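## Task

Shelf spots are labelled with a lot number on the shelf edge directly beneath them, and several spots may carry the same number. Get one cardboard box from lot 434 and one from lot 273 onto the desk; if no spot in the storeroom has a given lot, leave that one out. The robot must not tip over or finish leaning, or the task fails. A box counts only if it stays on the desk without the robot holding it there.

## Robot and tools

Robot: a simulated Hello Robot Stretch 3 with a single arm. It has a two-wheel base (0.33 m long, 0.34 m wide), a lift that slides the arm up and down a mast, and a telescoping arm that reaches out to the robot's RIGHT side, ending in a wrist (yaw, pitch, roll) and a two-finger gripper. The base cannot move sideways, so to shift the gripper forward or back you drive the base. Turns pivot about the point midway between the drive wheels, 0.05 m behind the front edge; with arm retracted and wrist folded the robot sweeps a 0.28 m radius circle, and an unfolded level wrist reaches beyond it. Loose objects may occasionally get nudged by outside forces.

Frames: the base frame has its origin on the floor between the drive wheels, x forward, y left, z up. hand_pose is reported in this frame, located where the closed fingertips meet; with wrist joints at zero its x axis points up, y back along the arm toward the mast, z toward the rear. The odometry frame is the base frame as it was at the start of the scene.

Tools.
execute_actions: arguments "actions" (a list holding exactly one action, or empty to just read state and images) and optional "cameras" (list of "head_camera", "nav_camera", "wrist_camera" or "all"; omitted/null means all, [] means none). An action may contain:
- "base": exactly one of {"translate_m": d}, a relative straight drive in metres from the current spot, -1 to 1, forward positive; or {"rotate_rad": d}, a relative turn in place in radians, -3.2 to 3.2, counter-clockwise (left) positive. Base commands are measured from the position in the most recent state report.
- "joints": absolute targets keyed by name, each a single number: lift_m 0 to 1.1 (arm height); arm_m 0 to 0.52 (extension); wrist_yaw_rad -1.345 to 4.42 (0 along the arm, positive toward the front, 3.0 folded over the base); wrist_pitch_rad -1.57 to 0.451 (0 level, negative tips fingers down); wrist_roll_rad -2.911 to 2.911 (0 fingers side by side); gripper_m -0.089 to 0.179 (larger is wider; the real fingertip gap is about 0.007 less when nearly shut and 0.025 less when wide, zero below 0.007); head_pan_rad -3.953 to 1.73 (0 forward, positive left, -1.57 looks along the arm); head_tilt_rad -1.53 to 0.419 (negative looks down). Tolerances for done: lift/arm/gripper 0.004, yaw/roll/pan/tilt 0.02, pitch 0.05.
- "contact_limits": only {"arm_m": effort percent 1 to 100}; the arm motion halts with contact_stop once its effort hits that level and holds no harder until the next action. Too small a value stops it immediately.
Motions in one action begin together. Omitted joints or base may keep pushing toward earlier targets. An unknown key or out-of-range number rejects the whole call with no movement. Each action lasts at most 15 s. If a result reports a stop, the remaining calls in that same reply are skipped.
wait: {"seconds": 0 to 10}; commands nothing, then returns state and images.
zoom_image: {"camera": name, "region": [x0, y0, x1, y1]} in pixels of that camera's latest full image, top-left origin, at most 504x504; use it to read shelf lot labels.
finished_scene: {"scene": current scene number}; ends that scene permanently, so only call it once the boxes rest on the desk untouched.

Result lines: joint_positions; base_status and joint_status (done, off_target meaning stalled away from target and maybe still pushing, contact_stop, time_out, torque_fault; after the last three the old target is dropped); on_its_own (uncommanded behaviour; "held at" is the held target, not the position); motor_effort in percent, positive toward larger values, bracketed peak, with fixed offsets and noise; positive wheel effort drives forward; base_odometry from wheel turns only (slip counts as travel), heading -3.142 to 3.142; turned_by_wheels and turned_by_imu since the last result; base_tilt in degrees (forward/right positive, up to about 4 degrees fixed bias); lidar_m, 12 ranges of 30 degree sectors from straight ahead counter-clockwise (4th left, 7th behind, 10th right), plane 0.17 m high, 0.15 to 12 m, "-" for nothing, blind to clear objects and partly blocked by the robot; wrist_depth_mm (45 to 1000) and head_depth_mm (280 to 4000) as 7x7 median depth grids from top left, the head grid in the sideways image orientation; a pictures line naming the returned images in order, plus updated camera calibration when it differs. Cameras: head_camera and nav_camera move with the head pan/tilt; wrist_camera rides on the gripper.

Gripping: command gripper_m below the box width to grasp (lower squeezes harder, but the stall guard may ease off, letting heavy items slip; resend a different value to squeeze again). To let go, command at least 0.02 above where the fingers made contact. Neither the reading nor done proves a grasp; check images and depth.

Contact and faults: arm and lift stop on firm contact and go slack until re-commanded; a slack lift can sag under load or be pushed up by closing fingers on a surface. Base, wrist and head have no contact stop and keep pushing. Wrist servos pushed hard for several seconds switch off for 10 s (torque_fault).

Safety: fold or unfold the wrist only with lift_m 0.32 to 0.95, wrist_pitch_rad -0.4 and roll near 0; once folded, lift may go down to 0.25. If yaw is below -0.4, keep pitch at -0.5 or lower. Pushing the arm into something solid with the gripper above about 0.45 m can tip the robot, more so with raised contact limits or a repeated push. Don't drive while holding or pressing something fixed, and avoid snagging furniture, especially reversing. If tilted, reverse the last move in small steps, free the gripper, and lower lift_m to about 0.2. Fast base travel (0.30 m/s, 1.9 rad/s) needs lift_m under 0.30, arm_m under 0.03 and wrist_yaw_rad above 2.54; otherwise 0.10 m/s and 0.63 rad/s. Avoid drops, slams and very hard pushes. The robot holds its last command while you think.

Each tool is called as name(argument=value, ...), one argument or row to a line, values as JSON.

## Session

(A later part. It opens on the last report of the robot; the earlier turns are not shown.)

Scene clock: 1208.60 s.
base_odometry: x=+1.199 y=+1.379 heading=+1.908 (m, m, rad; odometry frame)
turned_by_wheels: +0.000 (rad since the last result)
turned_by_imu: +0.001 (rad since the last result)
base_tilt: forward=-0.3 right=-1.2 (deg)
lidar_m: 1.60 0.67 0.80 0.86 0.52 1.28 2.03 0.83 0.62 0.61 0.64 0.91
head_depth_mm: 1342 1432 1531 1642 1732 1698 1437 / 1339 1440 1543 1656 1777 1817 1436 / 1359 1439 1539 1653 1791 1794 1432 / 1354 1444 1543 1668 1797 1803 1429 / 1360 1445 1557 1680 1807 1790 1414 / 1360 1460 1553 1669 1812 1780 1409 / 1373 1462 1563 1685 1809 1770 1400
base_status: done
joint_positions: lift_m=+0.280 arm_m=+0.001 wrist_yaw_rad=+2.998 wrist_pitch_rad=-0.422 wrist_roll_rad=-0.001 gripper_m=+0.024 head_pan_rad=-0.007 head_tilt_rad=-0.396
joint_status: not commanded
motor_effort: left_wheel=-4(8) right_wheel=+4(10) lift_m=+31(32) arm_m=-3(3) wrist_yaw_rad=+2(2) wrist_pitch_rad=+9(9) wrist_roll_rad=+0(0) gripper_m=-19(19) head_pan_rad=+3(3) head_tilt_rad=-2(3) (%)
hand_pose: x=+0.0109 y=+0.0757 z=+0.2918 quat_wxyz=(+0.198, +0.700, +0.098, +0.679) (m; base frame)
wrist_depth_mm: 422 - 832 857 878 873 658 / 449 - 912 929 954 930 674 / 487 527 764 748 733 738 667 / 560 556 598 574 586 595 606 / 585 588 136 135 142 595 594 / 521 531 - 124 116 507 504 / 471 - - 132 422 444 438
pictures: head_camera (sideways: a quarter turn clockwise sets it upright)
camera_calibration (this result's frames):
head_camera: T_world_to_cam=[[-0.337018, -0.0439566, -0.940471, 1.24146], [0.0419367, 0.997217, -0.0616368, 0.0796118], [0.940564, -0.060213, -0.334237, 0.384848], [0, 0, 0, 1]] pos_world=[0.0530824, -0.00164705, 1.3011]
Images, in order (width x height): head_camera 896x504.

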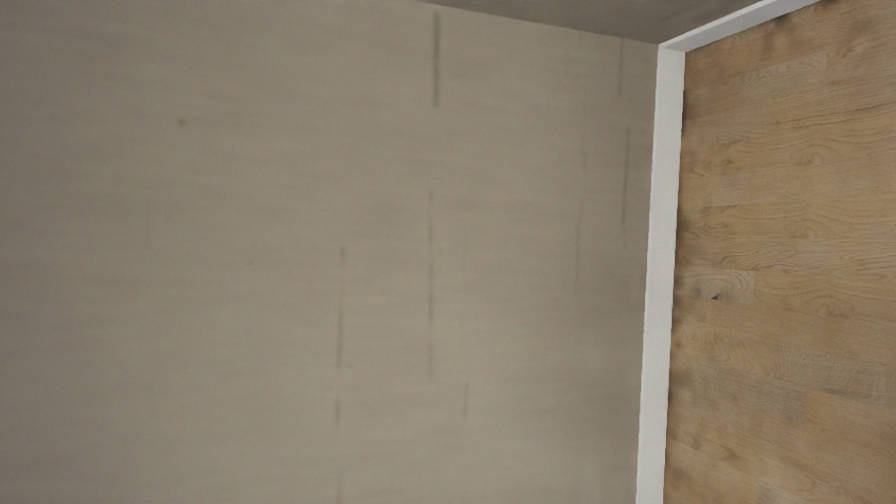

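execute_actions(
  actions=[
    {"base": {"translate_m": 1.0}, "joints": {"head_pan_rad": 0.8, "head_tilt_rad": -0.5}},
  ],
  cameras=["head_camera", "nav_camera"],
)

Scene clock: 1220.53 s.
base_odometry: x=+0.868 y=+2.323 heading=+1.908 (m, m, rad; odometry frame)
turned_by_wheels: +0.000 (rad since the last result)
turned_by_imu: +0.001 (rad since the last result)
base_tilt: forward=-0.4 right=-1.2 (deg)
lidar_m: 0.61 0.64 0.90 2.74 0.57 0.55 2.18 0.89 0.67 0.66 0.69 0.62
head_depth_mm: 550 580 614 653 698 750 812 / 599 637 679 724 781 847 921 / 661 705 754 816 887 977 1074 / 734 789 856 926 1025 1147 1244 / 822 894 976 1090 1219 1370 1315 / 941 1033 1150 1298 1489 1565 1311 / 1098 1223 1386 1609 1851 1601 1308
base_status: done
joint_positions: lift_m=+0.280 arm_m=+0.001 wrist_yaw_rad=+2.998 wrist_pitch_rad=-0.422 wrist_roll_rad=-0.001 gripper_m=+0.024 head_pan_rad=+0.793 head_tilt_rad=-0.494
joint_status: all done
motor_effort: left_wheel=-4(9) right_wheel=+4(11) lift_m=+32(32) arm_m=-4(4) wrist_yaw_rad=+1(2) wrist_pitch_rad=+8(9) wrist_roll_rad=+0(0) gripper_m=-19(20) head_pan_rad=+3(32) head_tilt_rad=-3(16) (%)
hand_pose: x=+0.0108 y=+0.0757 z=+0.2918 quat_wxyz=(+0.198, +0.700, +0.098, +0.679) (m; base frame)
wrist_depth_mm: 565 - - - - - 749 / 577 - - - - - 754 / 573 746 937 925 914 903 742 / 570 705 733 697 696 713 686 / 566 612 136 135 142 595 589 / 517 530 - 124 116 505 500 / 465 - - 132 417 437 435
pictures: head_camera (sideways: a quarter turn clockwise sets it upright), nav_camera (sideways: a quarter turn counterclockwise sets it upright)
camera_calibration (this result's frames):
head_camera: T_world_to_cam=[[-0.26693, -0.336914, -0.902905, 1.19201], [-0.690362, 0.720558, -0.064778, 0.0881603], [0.67242, 0.60604, -0.424931, 0.504509], [0, 0, 0, 1]] pos_world=[0.0398028, 0.0323276, 1.29636]
nav_camera: T_world_to_cam=[[0.304447, 0.333331, 0.892302, -1.11996], [0.723985, -0.689733, 0.0106407, 0.031908], [0.618997, 0.642774, -0.451314, 0.536823], [0, 0, 0, 1]] pos_world=[-0.0144261, 0.0502684, 1.24127]
Images, in order (width x height): head_camera 896x504, nav_camera 672x504.

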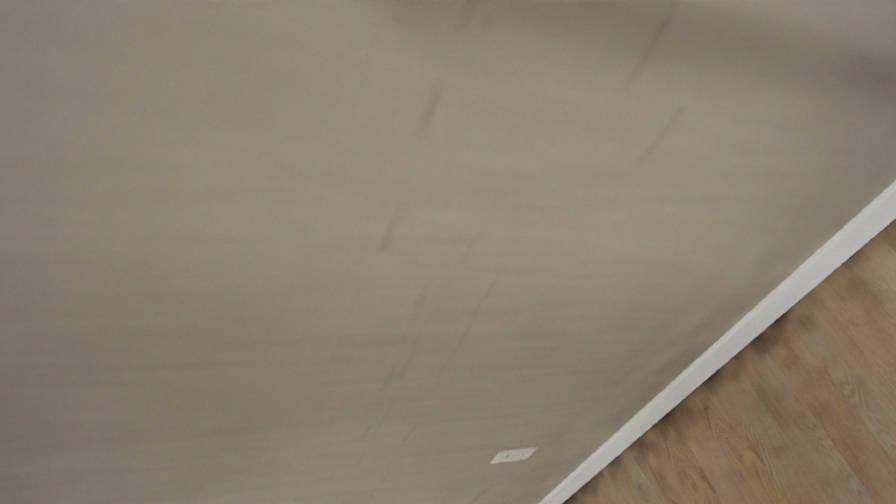

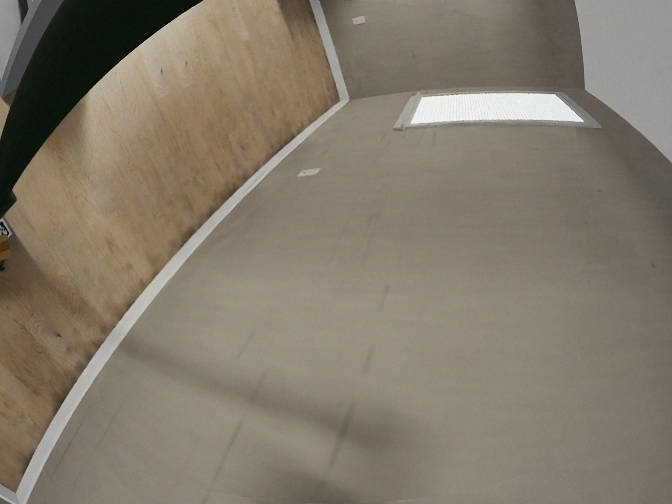

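execute_actions(
  actions=[
    {"base": {"translate_m": 0.1}, "joints": {"head_pan_rad": 0.0, "head_tilt_rad": -0.4}},
  ],
  cameras=[],
)

execute_actions(
  actions=[
    {"base": {"rotate_rad": 1.59}},
  ],
  cameras=["head_camera", "nav_camera"],
)

Scene clock: 1235.33 s.
base_odometry: x=+0.835 y=+2.417 heading=+1.908 (m, m, rad; odometry frame)
turned_by_wheels: +0.000 (rad since the last result)
turned_by_imu: +0.000 (rad since the last result)
base_tilt: forward=-0.3 right=-1.3 (deg)
lidar_m: 0.51 0.53 0.76 2.42 0.70 0.63 2.21 0.90 0.68 0.66 0.68 0.52
head_depth_mm: 390 416 445 480 519 566 624 / 391 418 448 482 524 570 628 / 393 420 450 485 526 576 634 / 395 422 453 488 530 581 639 / 397 424 454 492 534 583 642 / 400 427 458 495 536 588 649 / 401 429 461 497 541 591 654
base_status: done
joint_positions: lift_m=+0.280 arm_m=+0.001 wrist_yaw_rad=+2.998 wrist_pitch_rad=-0.422 wrist_roll_rad=-0.001 gripper_m=+0.024 head_pan_rad=+0.007 head_tilt_rad=-0.408
joint_status: all done
motor_effort: left_wheel=-4(8) right_wheel=+4(10) lift_m=+32(32) arm_m=-4(4) wrist_yaw_rad=+1(1) wrist_pitch_rad=+9(9) wrist_roll_rad=+0(0) gripper_m=-19(19) head_pan_rad=-3(31) head_tilt_rad=+4(19) (%)
hand_pose: x=+0.0108 y=+0.0757 z=+0.2918 quat_wxyz=(+0.198, +0.700, +0.098, +0.679) (m; base frame)
wrist_depth_mm: 702 - - - - 924 627 / 715 - - - - 936 629 / 709 864 939 926 921 860 634 / 690 740 734 703 695 718 619 / 611 606 136 135 142 595 578 / 516 531 - 124 116 510 495 / 464 - - 132 422 438 436
pictures: none
No camera images: the call's "cameras" was empty. Leave "cameras" out to get every camera's image.

Scene clock: 1237.60 s.
base_odometry: x=+0.835 y=+2.417 heading=-2.785 (m, m, rad; odometry frame)
turned_by_wheels: +1.590 (rad since the last result)
turned_by_imu: +1.567 (rad since the last result)
base_tilt: forward=-0.2 right=-1.3 (deg)
lidar_m: 2.47 0.70 0.63 2.14 0.89 0.68 0.66 0.68 0.52 0.50 0.53 0.77
head_depth_mm: 1862 1768 1715 1672 1603 1577 1380 / 2639 2771 2847 2708 2307 1782 1414 / 2664 2885 3041 3209 2390 1789 1416 / 2686 2850 3064 3248 2424 1778 1405 / 2702 2928 3098 3251 2372 1776 1409 / 2714 2877 3052 3285 2364 1753 1390 / 2755 2908 3033 3358 2352 1754 1388
base_status: done
joint_positions: lift_m=+0.280 arm_m=+0.001 wrist_yaw_rad=+2.998 wrist_pitch_rad=-0.422 wrist_roll_rad=-0.001 gripper_m=+0.024 head_pan_rad=+0.007 head_tilt_rad=-0.408
joint_status: not commanded
motor_effort: left_wheel=-4(10) right_wheel=+4(11) lift_m=+31(32) arm_m=-5(4) wrist_yaw_rad=+1(3) wrist_pitch_rad=+9(9) wrist_roll_rad=+0(0) gripper_m=-19(20) head_pan_rad=-3(3) head_tilt_rad=+3(3) (%)
hand_pose: x=+0.0108 y=+0.0757 z=+0.2918 quat_wxyz=(+0.198, +0.700, +0.098, +0.679) (m; base frame)
wrist_depth_mm: 892 - - - - - 548 / 895 - - - - 871 588 / 879 961 928 908 907 678 653 / 736 739 725 700 697 692 686 / 619 605 136 134 142 600 588 / 521 531 - 124 116 510 505 / 464 - - 132 417 439 436
pictures: head_camera (sideways: a quarter turn clockwise sets it upright), nav_camera (sideways: a quarter turn counterclockwise sets it upright)
camera_calibration (this result's frames):
head_camera: T_world_to_cam=[[-0.347061, -0.0486841, -0.936578, 1.23644], [0.0274466, 0.997697, -0.0620318, 0.0802135], [0.937441, -0.0472347, -0.344925, 0.398777], [0, 0, 0, 1]] pos_world=[0.0530885, -0.000997648, 1.30055]
nav_camera: T_world_to_cam=[[0.371869, 0.0196138, 0.928078, -1.16705], [0.0226497, -0.999671, 0.0120513, 0.0343484], [0.928009, 0.0165392, -0.372191, 0.431975], [0, 0, 0, 1]] pos_world=[0.0323338, 0.0500828, 1.24347]
Images, in order (width x height): head_camera 896x504, nav_camera 672x504.

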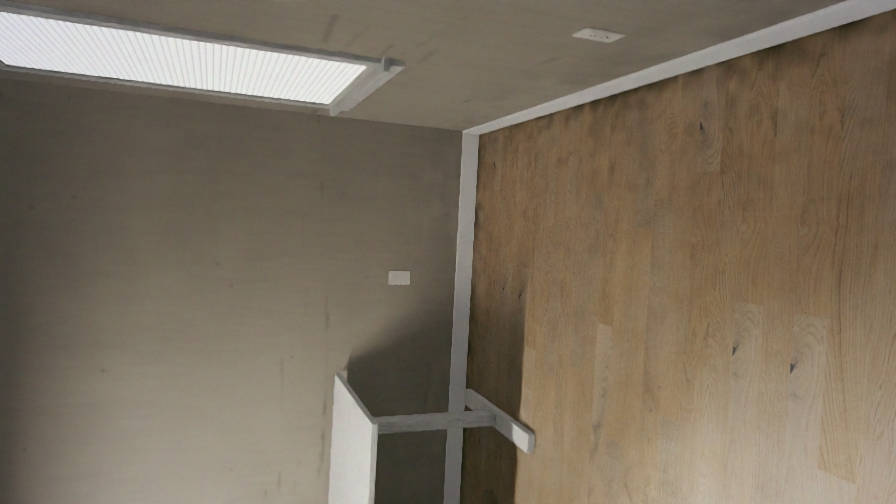

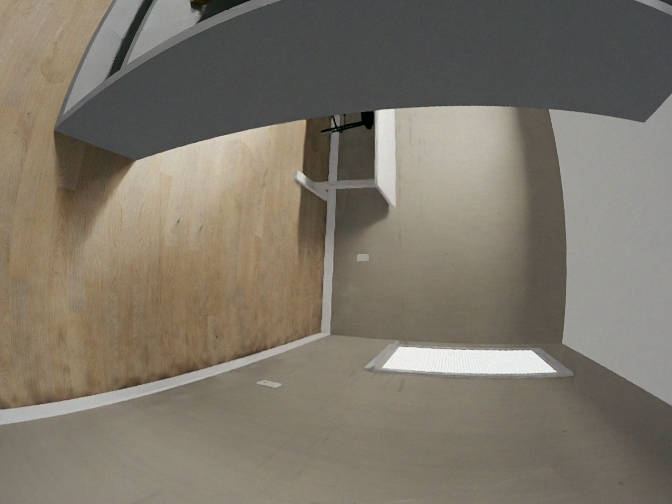

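execute_actions(
  actions=[
    {"base": {"translate_m": 1.0}},
  ],
  cameras=[],
)

Scene clock: 1252.73 s.
base_odometry: x=-0.102 y=+2.069 heading=-2.786 (m, m, rad; odometry frame)
turned_by_wheels: +0.000 (rad since the last result)
turned_by_imu: +0.001 (rad since the last result)
base_tilt: forward=-0.3 right=-1.1 (deg)
lidar_m: 2.11 1.83 2.17 0.60 0.50 0.70 1.65 0.75 0.57 0.56 0.59 0.85
head_depth_mm: 1770 1859 1934 1843 1792 1666 1434 / 1800 1893 2039 2170 2300 1806 1420 / 1805 1926 2059 2209 2333 1776 1410 / 1798 1938 2059 2223 2356 1765 1414 / 1820 1937 2070 2272 2329 1769 1396 / 1830 1947 2099 2237 2357 1750 1394 / 1816 1967 2105 2272 2250 1749 1393
base_status: done
joint_positions: lift_m=+0.280 arm_m=+0.001 wrist_yaw_rad=+2.998 wrist_pitch_rad=-0.422 wrist_roll_rad=-0.001 gripper_m=+0.024 head_pan_rad=+0.007 head_tilt_rad=-0.408
joint_status: not commanded
motor_effort: left_wheel=-4(9) right_wheel=+4(10) lift_m=+32(31) arm_m=-3(4) wrist_yaw_rad=+2(1) wrist_pitch_rad=+9(9) wrist_roll_rad=+0(0) gripper_m=-19(19) head_pan_rad=-3(2) head_tilt_rad=+4(4) (%)
hand_pose: x=+0.0108 y=+0.0757 z=+0.2918 quat_wxyz=(+0.198, +0.700, +0.098, +0.679) (m; base frame)
wrist_depth_mm: 463 - 973 - - - - / 508 - 946 - - - - / 551 553 879 934 918 904 895 / 605 622 744 698 696 716 706 / 613 615 136 135 142 600 596 / 517 533 - 124 116 508 501 / 466 - - 132 421 441 442
pictures: none
No camera images: the call's "cameras" was empty. Leave "cameras" out to get every camera's image.

execute_actions(
  actions=[
    {"base": {"translate_m": 0.6}, "joints": {"head_pan_rad": 0.7, "head_tilt_rad": -0.35}},
  ],
  cameras=["head_camera", "nav_camera"],
)

Scene clock: 1263.03 s.
base_odometry: x=-0.665 y=+1.860 heading=-2.786 (m, m, rad; odometry frame)
turned_by_wheels: +0.000 (rad since the last result)
turned_by_imu: +0.000 (rad since the last result)
base_tilt: forward=-0.3 right=-1.2 (deg)
lidar_m: 1.51 1.30 1.64 2.52 1.05 0.89 1.93 0.80 0.61 0.60 0.63 0.90
head_depth_mm: 1388 1436 1503 1571 1656 1708 1485 / 1502 1564 1641 1690 1794 1820 1474 / 1644 1709 1792 1817 1470 1743 1474 / 1766 1856 1974 1908 1303 1798 1473 / 1949 2082 2226 1880 1303 1873 1431 / 2170 2349 2505 1867 2205 1851 1455 / 2443 2647 2857 1844 2339 1840 1453
base_status: done
joint_positions: lift_m=+0.280 arm_m=+0.001 wrist_yaw_rad=+2.998 wrist_pitch_rad=-0.422 wrist_roll_rad=-0.001 gripper_m=+0.024 head_pan_rad=+0.693 head_tilt_rad=-0.359
joint_status: all done
motor_effort: left_wheel=-4(8) right_wheel=+4(10) lift_m=+32(32) arm_m=-4(3) wrist_yaw_rad=+1(1) wrist_pitch_rad=+9(9) wrist_roll_rad=+0(1) gripper_m=-19(19) head_pan_rad=+3(32) head_tilt_rad=+4(14) (%)
hand_pose: x=+0.0108 y=+0.0757 z=+0.2918 quat_wxyz=(+0.198, +0.700, +0.098, +0.679) (m; base frame)
wrist_depth_mm: - - - - - - - / - - - - - - - / 957 944 922 929 928 908 903 / 745 745 724 701 691 717 711 / 617 607 136 135 142 591 582 / 519 532 - 125 116 506 498 / 466 - - 131 418 443 439
pictures: head_camera (sideways: a quarter turn clockwise sets it upright), nav_camera (sideways: a quarter turn counterclockwise sets it upright)
camera_calibration (this result's frames):
head_camera: T_world_to_cam=[[-0.202235, -0.228096, -0.952404, 1.25622], [-0.608526, 0.791241, -0.0602831, 0.0818202], [0.767331, 0.567371, -0.298819, 0.33981], [0, 0, 0, 1]] pos_world=[0.0430945, 0.0290012, 1.3029]
nav_camera: T_world_to_cam=[[0.240143, 0.221566, 0.945114, -1.18848], [0.650367, -0.759512, 0.0128043, 0.0295383], [0.720662, 0.611596, -0.326491, 0.373765], [0, 0, 0, 1]] pos_world=[-0.00316451, 0.0571686, 1.2449]
Images, in order (width x height): head_camera 896x504, nav_camera 672x504.

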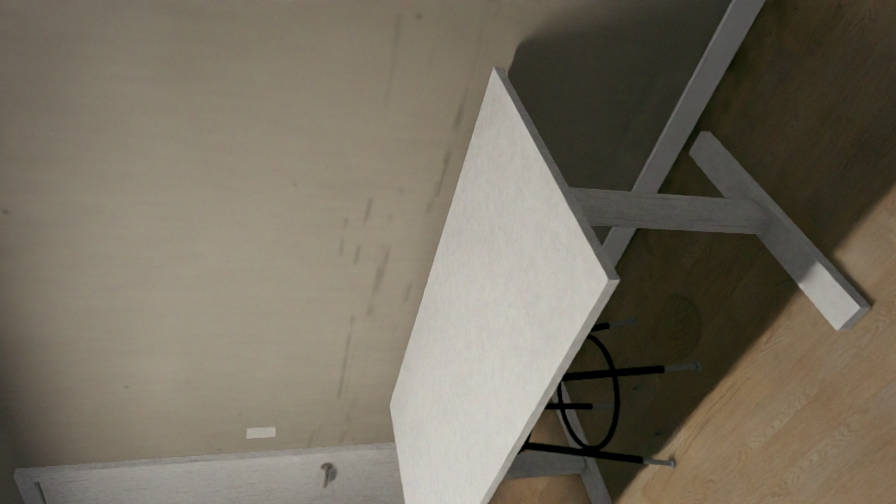

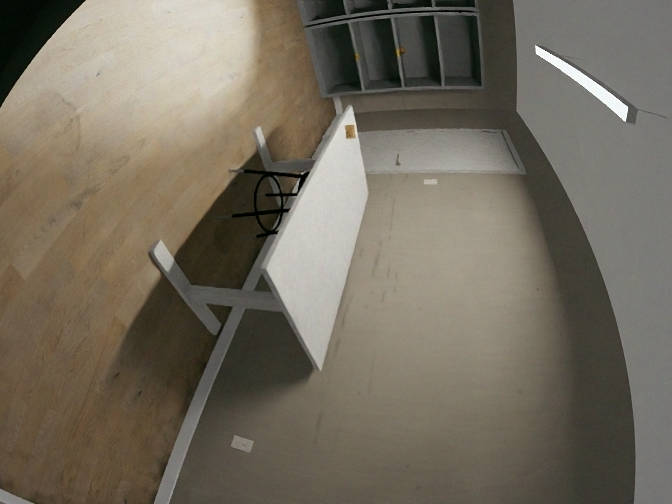

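execute_actions(
  actions=[
    {"base": {"translate_m": 0.2}, "joints": {"head_pan_rad": 0.0, "head_tilt_rad": -0.5}},
  ],
  cameras=[],
)

execute_actions(
  actions=[
    {"base": {"rotate_rad": 1.59}},
  ],
  cameras=["head_camera"],
)

Scene clock: 1294.97 s.
base_odometry: x=-0.852 y=+1.790 heading=-2.786 (m, m, rad; odometry frame)
turned_by_wheels: +0.000 (rad since the last result)
turned_by_imu: +0.000 (rad since the last result)
base_tilt: forward=-0.3 right=-1.3 (deg)
lidar_m: 1.31 1.14 1.51 3.15 1.32 1.07 1.97 0.81 0.62 0.61 0.64 0.92
head_depth_mm: 1071 1156 1260 1390 1540 1625 1330 / 1072 1174 1264 1386 1543 1645 1324 / 1081 1169 1276 1395 1558 1642 1325 / 1090 1179 1284 1422 1589 1634 1319 / 1095 1187 1291 1428 1582 1600 1315 / 1105 1191 1312 1446 1602 1596 1306 / 1113 1202 1320 1441 1619 1604 1307
base_status: done
joint_positions: lift_m=+0.280 arm_m=+0.001 wrist_yaw_rad=+2.998 wrist_pitch_rad=-0.422 wrist_roll_rad=-0.001 gripper_m=+0.024 head_pan_rad=+0.007 head_tilt_rad=-0.495
joint_status: all done
motor_effort: left_wheel=-4(9) right_wheel=+4(9) lift_m=+32(32) arm_m=-3(3) wrist_yaw_rad=+1(2) wrist_pitch_rad=+9(8) wrist_roll_rad=-1(1) gripper_m=-19(19) head_pan_rad=-3(32) head_tilt_rad=-3(21) (%)
hand_pose: x=+0.0108 y=+0.0757 z=+0.2918 quat_wxyz=(+0.198, +0.700, +0.098, +0.679) (m; base frame)
wrist_depth_mm: - - - - - - - / - - - - - - - / 954 936 936 924 904 902 909 / 750 738 742 698 693 723 705 / 618 602 136 135 142 588 584 / 520 532 - 125 116 505 503 / 463 - - 132 422 438 439
pictures: none
No camera images: the call's "cameras" was empty. Leave "cameras" out to get every camera's image.

Scene clock: 1297.23 s.
base_odometry: x=-0.852 y=+1.790 heading=-1.196 (m, m, rad; odometry frame)
turned_by_wheels: +1.590 (rad since the last result)
turned_by_imu: +1.567 (rad since the last result)
base_tilt: forward=-0.4 right=-1.2 (deg)
lidar_m: 3.08 1.31 1.07 1.91 0.81 0.62 0.61 0.64 0.93 1.31 1.14 1.70
head_depth_mm: 3429 3795 - 2923 2124 1666 1342 / 3483 3821 3989 3090 2151 1652 1328 / 3329 3823 - 3043 2141 1629 1321 / 3509 3837 - 3009 2103 1626 1321 / 3574 3863 - 3011 2100 1614 1313 / 3076 3230 3444 2946 2095 1609 1312 / 2324 2373 2458 2492 2070 1604 1306
base_status: done
joint_positions: lift_m=+0.280 arm_m=+0.001 wrist_yaw_rad=+2.998 wrist_pitch_rad=-0.422 wrist_roll_rad=-0.001 gripper_m=+0.024 head_pan_rad=+0.007 head_tilt_rad=-0.495
joint_status: not commanded
motor_effort: left_wheel=-4(9) right_wheel=+4(11) lift_m=+32(32) arm_m=-4(4) wrist_yaw_rad=+1(2) wrist_pitch_rad=+9(9) wrist_roll_rad=+0(0) gripper_m=-19(19) head_pan_rad=-2(2) head_tilt_rad=-4(3) (%)
hand_pose: x=+0.0108 y=+0.0757 z=+0.2918 quat_wxyz=(+0.198, +0.700, +0.098, +0.679) (m; base frame)
wrist_depth_mm: 807 - - - - - 991 / 824 - - - - - - / 797 948 924 925 929 919 899 / 738 749 736 703 696 719 709 / 607 603 136 135 142 593 586 / 514 528 - 124 116 504 497 / 464 - - 132 417 440 439
pictures: head_camera (sideways: a quarter turn clockwise sets it upright)
camera_calibration (this result's frames):
head_camera: T_world_to_cam=[[-0.427302, -0.0492504, -0.902766, 1.19281], [0.0218878, 0.997659, -0.0647873, 0.0838276], [0.903844, -0.0474434, -0.425224, 0.503478], [0, 0, 0, 1]] pos_world=[0.0527882, -0.000998497, 1.29635]
Images, in order (width x height): head_camera 896x504.

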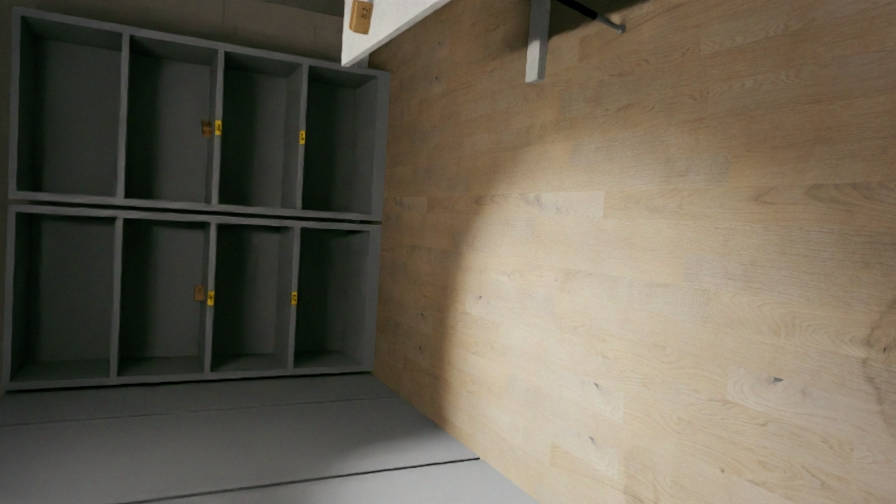

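execute_actions(
  actions=[
    {"base": {"translate_m": 0.85}},
  ],
  cameras=[],
)

execute_actions(
  actions=[
    {"joints": {"lift_m": 0.5, "head_pan_rad": -1.2, "head_tilt_rad": -0.6}},
  ],
  cameras=[],
)

Scene clock: 1308.50 s.
base_odometry: x=-0.541 y=+0.999 heading=-1.196 (m, m, rad; odometry frame)
turned_by_wheels: +0.000 (rad since the last result)
turned_by_imu: +0.000 (rad since the last result)
base_tilt: forward=-0.3 right=-1.1 (deg)
lidar_m: 2.84 1.24 0.95 0.92 0.98 1.49 1.45 1.54 1.40 0.89 0.94 1.48
head_depth_mm: 2734 2918 3113 3082 2138 1652 1335 / 2766 2975 3215 3079 2145 1633 1334 / 2755 2923 3192 3021 2137 1628 1332 / 2795 3043 3268 3002 2096 1616 1318 / 2842 3036 3304 2960 2098 1614 1318 / 2738 2852 2980 2874 2082 1609 1315 / 2183 2238 2285 2386 2058 1594 1299
base_status: done
joint_positions: lift_m=+0.280 arm_m=+0.001 wrist_yaw_rad=+2.998 wrist_pitch_rad=-0.422 wrist_roll_rad=-0.001 gripper_m=+0.024 head_pan_rad=+0.007 head_tilt_rad=-0.495
joint_status: not commanded
motor_effort: left_wheel=-3(8) right_wheel=+4(9) lift_m=+32(32) arm_m=-4(4) wrist_yaw_rad=+2(0) wrist_pitch_rad=+9(9) wrist_roll_rad=+0(0) gripper_m=-19(19) head_pan_rad=-2(3) head_tilt_rad=-4(4) (%)
hand_pose: x=+0.0108 y=+0.0757 z=+0.2918 quat_wxyz=(+0.198, +0.700, +0.098, +0.679) (m; base frame)
wrist_depth_mm: - - 932 942 937 946 947 / - - - - - - - / 964 928 939 928 905 910 905 / 749 749 738 707 697 716 715 / 613 608 136 135 142 592 587 / 517 531 - 124 116 503 496 / 462 - - 132 418 441 439
pictures: none
No camera images: the call's "cameras" was empty. Leave "cameras" out to get every camera's image.

Scene clock: 1311.33 s.
base_odometry: x=-0.541 y=+0.999 heading=-1.196 (m, m, rad; odometry frame)
turned_by_wheels: +0.000 (rad since the last result)
turned_by_imu: +0.000 (rad since the last result)
base_tilt: forward=-0.4 right=-1.2 (deg)
lidar_m: 2.84 1.24 0.95 0.93 0.98 1.48 1.45 1.54 1.40 0.89 0.94 1.48
head_depth_mm: 1108 1196 1305 1135 847 735 1252 / 1153 1245 1369 1132 840 1430 1248 / 1204 1309 1428 1120 838 1490 1241 / 1259 1391 1489 1108 863 1492 1240 / 1322 1457 1560 1107 922 1450 1238 / 1398 1551 1630 1088 1523 1480 1226 / 1474 1640 1620 1084 1741 1463 1229
base_status: not commanded
joint_positions: lift_m=+0.500 arm_m=+0.001 wrist_yaw_rad=+2.998 wrist_pitch_rad=-0.422 wrist_roll_rad=-0.001 gripper_m=+0.024 head_pan_rad=-1.193 head_tilt_rad=-0.593
joint_status: all done
motor_effort: left_wheel=-4(4) right_wheel=+3(4) lift_m=+41(41) arm_m=-4(4) wrist_yaw_rad=+1(1) wrist_pitch_rad=+9(9) wrist_roll_rad=+0(0) gripper_m=-19(19) head_pan_rad=-2(32) head_tilt_rad=-4(16) (%)
hand_pose: x=+0.0108 y=+0.0757 z=+0.5115 quat_wxyz=(+0.198, +0.700, +0.099, +0.679) (m; base frame)
wrist_depth_mm: - - 920 912 930 935 943 / - - - - - - - / - - - - - - - / - - - - - - - / 938 954 136 135 142 914 916 / 818 803 - 124 116 781 771 / 687 699 667 133 645 672 679
pictures: none
No camera images: the call's "cameras" was empty. Leave "cameras" out to get every camera's image.

execute_actions(
  actions=[
    {"joints": {"lift_m": 0.8, "wrist_yaw_rad": 0.0}},
  ],
  cameras=[],
)

execute_actions(
  actions=[
    {"joints": {"wrist_pitch_rad": 0.0, "arm_m": 0.3}},
  ],
)

Scene clock: 1320.57 s.
base_odometry: x=-0.541 y=+0.999 heading=-1.196 (m, m, rad; odometry frame)
turned_by_wheels: +0.000 (rad since the last result)
turned_by_imu: +0.000 (rad since the last result)
base_tilt: forward=-0.3 right=-1.2 (deg)
lidar_m: 2.84 1.24 0.95 0.93 0.98 1.48 1.45 1.53 1.40 0.89 0.94 1.48
head_depth_mm: 1104 1202 1312 1141 846 712 479 / 1162 1257 1383 1130 838 1074 486 / 1198 1318 1431 1124 835 1498 1247 / 1252 1391 1494 1115 860 1494 1250 / 1322 1460 1548 1099 923 1444 1236 / 1401 1543 1641 1087 1526 1485 1233 / 1467 1626 1621 1082 1745 1470 1231
base_status: not commanded
joint_positions: lift_m=+0.800 arm_m=+0.001 wrist_yaw_rad=+0.003 wrist_pitch_rad=-0.422 wrist_roll_rad=-0.001 gripper_m=+0.024 head_pan_rad=-1.193 head_tilt_rad=-0.593
joint_status: all done
motor_effort: left_wheel=-4(4) right_wheel=+4(4) lift_m=+40(41) arm_m=-4(3) wrist_yaw_rad=-3(4) wrist_pitch_rad=+9(9) wrist_roll_rad=+0(0) gripper_m=-19(20) head_pan_rad=-3(3) head_tilt_rad=-5(5) (%)
hand_pose: x=-0.0209 y=-0.3696 z=+0.8115 quat_wxyz=(+0.692, +0.150, -0.691, -0.148) (m; base frame)
wrist_depth_mm: - - - - - - 993 / 659 661 656 641 655 - - / 482 474 473 472 468 - - / 720 419 409 386 367 369 - / - - - 135 142 - - / - - - 124 116 - - / - - - 133 967 - -
pictures: none
No camera images: the call's "cameras" was empty. Leave "cameras" out to get every camera's image.

Scene clock: 1324.00 s.
base_odometry: x=-0.541 y=+0.999 heading=-1.196 (m, m, rad; odometry frame)
turned_by_wheels: +0.000 (rad since the last result)
turned_by_imu: +0.000 (rad since the last result)
base_tilt: forward=-0.3 right=-1.2 (deg)
lidar_m: 2.84 1.24 0.95 0.93 0.98 1.48 1.45 1.54 1.40 0.89 0.95 1.48
head_depth_mm: 1103 1199 1307 1193 - 1204 1261 / 1155 1248 1372 1123 840 1427 1248 / 1203 1314 1420 1119 835 1500 1247 / 1260 1376 1476 1108 855 1487 1238 / 1324 1458 1553 1103 916 1442 1236 / 1388 1549 1634 1082 1528 1484 1234 / 1467 1634 1599 1081 1736 1466 1229
base_status: not commanded
joint_positions: lift_m=+0.800 arm_m=+0.300 wrist_yaw_rad=+0.002 wrist_pitch_rad=-0.032 wrist_roll_rad=-0.001 gripper_m=+0.024 head_pan_rad=-1.193 head_tilt_rad=-0.593
joint_status: all done
motor_effort: left_wheel=-4(4) right_wheel=+4(4) lift_m=+41(41) arm_m=+4(6) wrist_yaw_rad=-2(4) wrist_pitch_rad=+13(14) wrist_roll_rad=+0(0) gripper_m=-19(19) head_pan_rad=-3(3) head_tilt_rad=-5(5) (%)
hand_pose: x=-0.0210 y=-0.7000 z=+0.9062 quat_wxyz=(+0.707, +0.012, -0.707, -0.011) (m; base frame)
wrist_depth_mm: 860 857 813 804 780 738 728 / 909 867 850 824 803 770 754 / 954 901 883 867 834 790 769 / 973 927 933 849 827 822 802 / 672 684 691 135 142 859 824 / 491 491 - 124 116 865 860 / 382 385 367 132 355 385 897
pictures: head_camera (sideways: a quarter turn clockwise sets it upright), nav_camera (sideways: a quarter turn counterclockwise sets it upright), wrist_camera
camera_calibration (this result's frames):
head_camera: T_world_to_cam=[[-0.232537, 0.460591, -0.856611, 1.13142], [0.93541, 0.3471, -0.0672951, 0.0815115], [0.266335, -0.816931, -0.511555, 0.619701], [0, 0, 0, 1]] pos_world=[0.0218012, -0.0431598, 1.29168]
nav_camera: T_world_to_cam=[[0.213699, -0.492402, 0.843726, -1.05605], [-0.922807, -0.385159, 0.00894859, 0.0441577], [0.320562, -0.780508, -0.5367, 0.649743], [0, 0, 0, 1]] pos_world=[0.058143, 0.00413669, 1.23934]
wrist_camera: T_world_to_cam=[[-0.998906, -0.0458264, -0.00934284, -0.0379131], [-0.00154208, 0.231929, -0.972732, 1.07637], [0.0467437, -0.971653, -0.231746, -0.303032], [0, 0, 0, 1]] pos_world=[-0.022047, -0.54582, 0.976436]
Images, in order (width x height): head_camera 896x504, nav_camera 672x504, wrist_camera 644x364.

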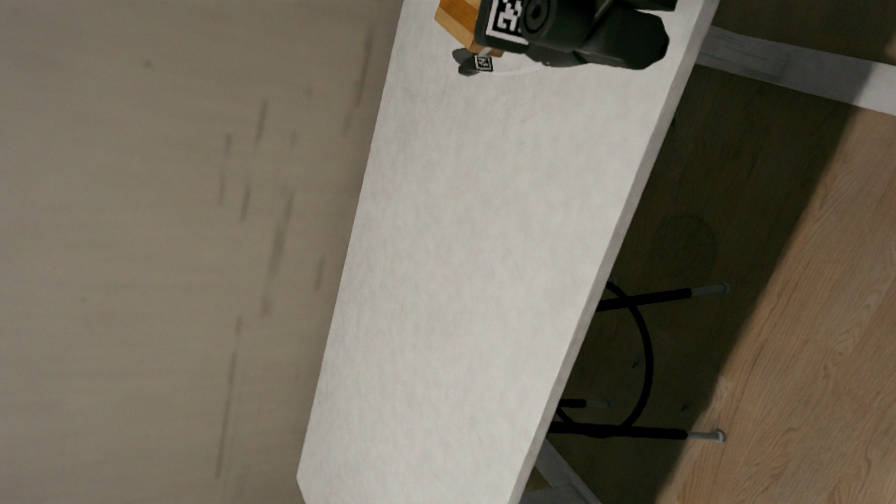

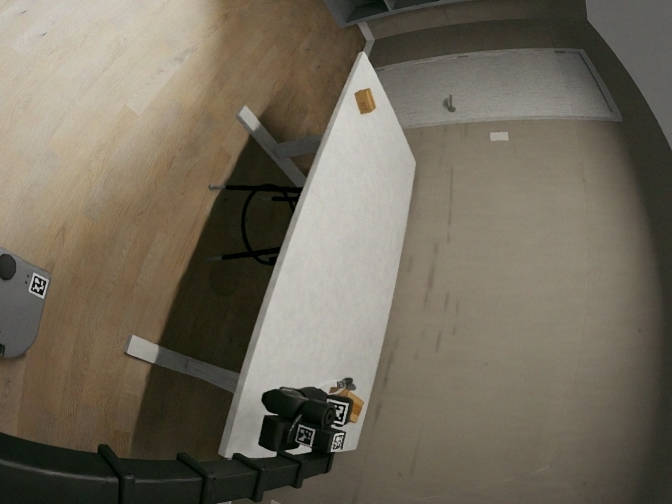

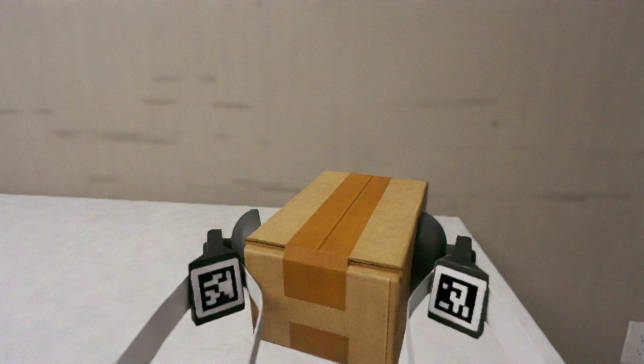

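execute_actions(
  actions=[
    {"base": {"translate_m": 0.08}, "joints": {"wrist_pitch_rad": -0.16, "lift_m": 0.70}},
  ],
  cameras=["wrist_camera"],
)

Scene clock: 1349.00 s.
base_odometry: x=-0.512 y=+0.925 heading=-1.197 (m, m, rad; odometry frame)
turned_by_wheels: +0.000 (rad since the last result)
turned_by_imu: +0.000 (rad since the last result)
base_tilt: forward=-0.2 right=-1.2 (deg)
lidar_m: 2.76 1.23 0.94 0.92 0.97 1.56 1.53 1.62 1.40 0.90 0.91 1.43
head_depth_mm: 1106 1198 1314 1140 852 - 1227 / 1158 1259 1385 1122 838 1426 1261 / 1211 1322 1432 1117 834 1511 1248 / 1263 1387 1490 1112 863 1445 1240 / 1324 1462 1557 1100 921 1485 1232 / 1395 1546 1636 1088 1659 1475 1237 / 1475 1648 1614 1074 1702 1471 1231
base_status: done
joint_positions: lift_m=+0.700 arm_m=+0.300 wrist_yaw_rad=+0.002 wrist_pitch_rad=-0.185 wrist_roll_rad=-0.001 gripper_m=+0.024 head_pan_rad=-1.193 head_tilt_rad=-0.593
joint_status: all done
motor_effort: left_wheel=-3(6) right_wheel=+3(8) lift_m=+32(36) arm_m=+4(4) wrist_yaw_rad=-2(1) wrist_pitch_rad=+10(11) wrist_roll_rad=+0(0) gripper_m=-19(19) head_pan_rad=-3(2) head_tilt_rad=-5(4) (%)
hand_pose: x=-0.0210 y=-0.6921 z=+0.7680 quat_wxyz=(+0.705, +0.066, -0.704, -0.065) (m; base frame)
wrist_depth_mm: 867 824 800 790 758 733 716 / 913 884 846 831 797 773 751 / 592 591 589 596 597 588 792 / 372 372 373 345 344 370 373 / 273 273 271 135 142 271 271 / 215 215 - 124 116 213 213 / 177 177 170 133 165 176 176
pictures: wrist_camera
camera_calibration (this result's frames):
wrist_camera: T_world_to_cam=[[-0.998915, -0.0437702, -0.0159121, -0.0324198], [-0.00177969, 0.377286, -0.926095, 1.00491], [0.0465388, -0.925062, -0.376955, -0.183615], [0, 0, 0, 1]] pos_world=[-0.022051, -0.550414, 0.860914]
Images, in order (width x height): wrist_camera 644x364.

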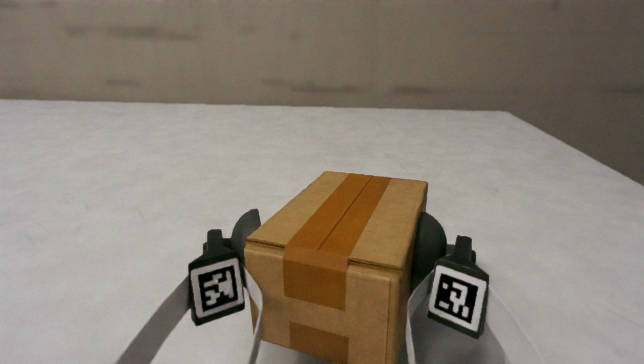

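execute_actions(
  actions=[
    {"joints": {"lift_m": 0.682}},
  ],
  cameras=[],
)

Scene clock: 1356.87 s.
base_odometry: x=-0.512 y=+0.925 heading=-1.197 (m, m, rad; odometry frame)
turned_by_wheels: +0.000 (rad since the last result)
turned_by_imu: +0.000 (rad since the last result)
base_tilt: forward=-0.3 right=-1.0 (deg)
lidar_m: 2.76 1.23 0.94 0.92 0.97 1.57 1.53 1.62 1.41 0.90 0.91 1.42
head_depth_mm: 1107 1206 1316 1138 878 - 1233 / 1159 1259 1389 1133 839 1431 1259 / 1205 1315 1433 1115 833 1504 1252 / 1269 1382 1493 1110 859 1450 1246 / 1324 1466 1560 1097 922 1488 1245 / 1396 1551 1634 1096 1664 1476 1233 / 1471 1625 1612 1081 1712 1472 1221
base_status: not commanded
joint_positions: lift_m=+0.682 arm_m=+0.300 wrist_yaw_rad=+0.002 wrist_pitch_rad=-0.185 wrist_roll_rad=-0.001 gripper_m=+0.024 head_pan_rad=-1.193 head_tilt_rad=-0.593
joint_status: all done
motor_effort: left_wheel=-3(4) right_wheel=+3(3) lift_m=+32(32) arm_m=+4(5) wrist_yaw_rad=-2(2) wrist_pitch_rad=+10(10) wrist_roll_rad=+0(0) gripper_m=-19(19) head_pan_rad=-2(3) head_tilt_rad=-5(5) (%)
hand_pose: x=-0.0210 y=-0.6921 z=+0.7500 quat_wxyz=(+0.705, +0.066, -0.704, -0.065) (m; base frame)
wrist_depth_mm: 870 845 815 800 747 737 713 / 904 879 854 823 778 773 753 / 516 517 513 514 510 514 783 / 322 325 323 302 302 322 322 / 237 236 236 135 142 236 237 / 187 187 - 124 116 186 185 / 154 154 149 133 143 153 153
pictures: none
No camera images: the call's "cameras" was empty. Leave "cameras" out to get every camera's image.

execute_actions(
  actions=[
    {"joints": {"gripper_m": 0.12}},
  ],
  cameras=["wrist_camera"],
)

Scene clock: 1363.07 s.
base_odometry: x=-0.512 y=+0.925 heading=-1.197 (m, m, rad; odometry frame)
turned_by_wheels: +0.000 (rad since the last result)
turned_by_imu: +0.000 (rad since the last result)
base_tilt: forward=-0.3 right=-1.2 (deg)
lidar_m: 2.76 1.23 0.94 0.92 0.98 1.56 1.53 1.62 1.41 0.91 0.91 1.42
head_depth_mm: 1114 1203 1311 1135 873 - 1228 / 1158 1261 1383 1127 837 1431 1250 / 1216 1323 1428 1115 836 1511 1253 / 1266 1394 1494 1110 860 1455 1244 / 1326 1475 1547 1101 920 1493 1236 / 1395 1556 1626 1091 1659 1483 1232 / 1467 1649 1611 1081 1720 1468 1238
base_status: not commanded
joint_positions: lift_m=+0.682 arm_m=+0.300 wrist_yaw_rad=+0.002 wrist_pitch_rad=-0.183 wrist_roll_rad=-0.001 gripper_m=+0.120 head_pan_rad=-1.193 head_tilt_rad=-0.593
joint_status: all done
motor_effort: left_wheel=-4(4) right_wheel=+3(3) lift_m=+31(32) arm_m=+4(4) wrist_yaw_rad=-3(1) wrist_pitch_rad=+9(10) wrist_roll_rad=+0(0) gripper_m=+0(83) head_pan_rad=-3(3) head_tilt_rad=-4(5) (%)
hand_pose: x=-0.0210 y=-0.6923 z=+0.7505 quat_wxyz=(+0.705, +0.066, -0.704, -0.064) (m; base frame)
wrist_depth_mm: 873 836 824 775 758 731 715 / 904 883 849 830 804 783 754 / 517 518 517 522 513 519 785 / 326 328 328 304 324 324 325 / 239 238 238 139 156 251 237 / 188 196 172 125 172 - 188 / 160 149 149 133 147 149 155
pictures: wrist_camera
camera_calibration (this result's frames):
wrist_camera: T_world_to_cam=[[-0.998915, -0.0437978, -0.0158258, -0.0327892], [-0.00177574, 0.375408, -0.926858, 0.988045], [0.0465354, -0.925824, -0.375079, -0.192276], [0, 0, 0, 1]] pos_world=[-0.0220515, -0.55037, 0.84314]
Images, in order (width x height): wrist_camera 644x364.

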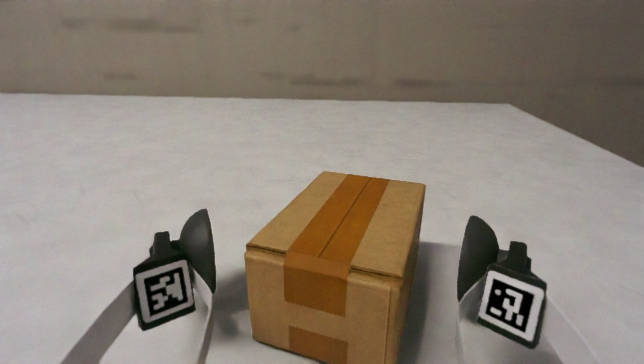

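The box is resting on the desk. I'll retract the arm and check both boxes with the cameras.

execute_actions(
  actions=[
    {"joints": {"arm_m": 0.0, "lift_m": 0.72}},
  ],
  cameras=["head_camera", "nav_camera"],
)

Scene clock: 1369.83 s.
base_odometry: x=-0.512 y=+0.925 heading=-1.197 (m, m, rad; odometry frame)
turned_by_wheels: +0.000 (rad since the last result)
turned_by_imu: +0.000 (rad since the last result)
base_tilt: forward=-0.2 right=-1.2 (deg)
lidar_m: 2.76 1.23 0.94 0.92 0.98 1.56 1.53 1.62 1.41 0.91 0.91 1.42
head_depth_mm: 1110 1196 1311 1138 790 1158 1228 / 1160 1261 1379 1125 842 1430 1280 / 1209 1327 1430 1114 834 1505 1238 / 1267 1385 1495 1106 860 1449 1246 / 1332 1466 1551 1097 924 1488 1241 / 1405 1548 1633 1090 1664 1479 1232 / 1478 1638 1625 1078 1699 1472 1230
base_status: not commanded
joint_positions: lift_m=+0.720 arm_m=+0.001 wrist_yaw_rad=+0.002 wrist_pitch_rad=-0.182 wrist_roll_rad=-0.001 gripper_m=+0.120 head_pan_rad=-1.193 head_tilt_rad=-0.593
joint_status: all done
motor_effort: left_wheel=-3(4) right_wheel=+3(4) lift_m=+40(41) arm_m=-4(5) wrist_yaw_rad=-2(1) wrist_pitch_rad=+8(9) wrist_roll_rad=+0(0) gripper_m=+0(0) head_pan_rad=-3(2) head_tilt_rad=-5(4) (%)
hand_pose: x=-0.0211 y=-0.3935 z=+0.7886 quat_wxyz=(+0.705, +0.065, -0.704, -0.064) (m; base frame)
wrist_depth_mm: - - - - - - 987 / - - - - - - - / 690 691 699 698 705 - - / 434 437 432 432 434 434 - / 673 721 - 364 354 334 333 / - - - - - - - / - - - - - - -
pictures: head_camera (sideways: a quarter turn clockwise sets it upright), nav_camera (sideways: a quarter turn counterclockwise sets it upright)
camera_calibration (this result's frames):
head_camera: T_world_to_cam=[[-0.232536, 0.460594, -0.856609, 1.13141], [0.935411, 0.347098, -0.0672951, 0.0815116], [0.266331, -0.816931, -0.511558, 0.619705], [0, 0, 0, 1]] pos_world=[0.021801, -0.0431599, 1.29168]
nav_camera: T_world_to_cam=[[0.213698, -0.492405, 0.843724, -1.05605], [-0.922808, -0.385156, 0.00894853, 0.0441578], [0.320559, -0.780508, -0.536702, 0.649746], [0, 0, 0, 1]] pos_world=[0.0581429, 0.0041367, 1.23934]
Images, in order (width x height): head_camera 896x504, nav_camera 672x504.

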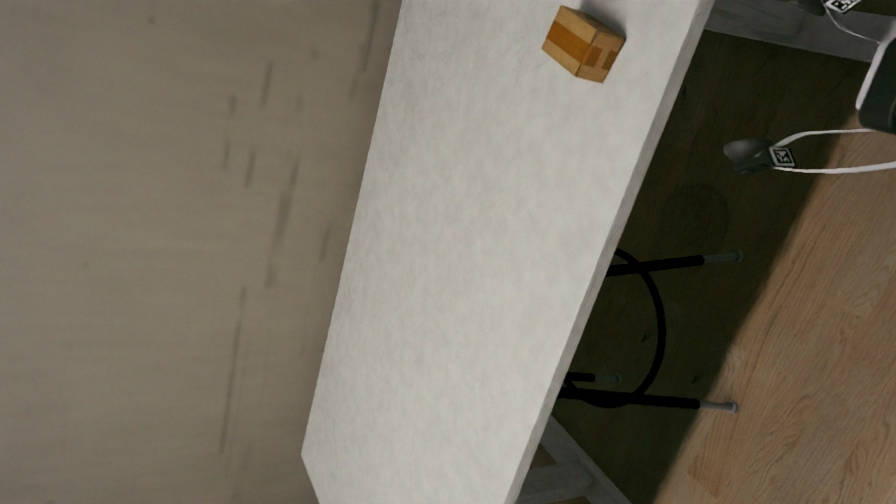

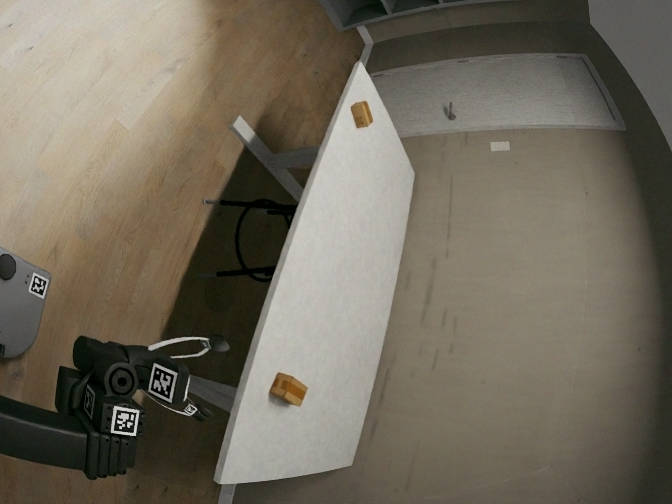

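Both boxes are on the desk: 434 at the far end and 273 at the near end. The robot is upright with the arm retracted, so I'm ending the scene.

finished_scene(
  scene=2,
)

The scene is finished: the task was done.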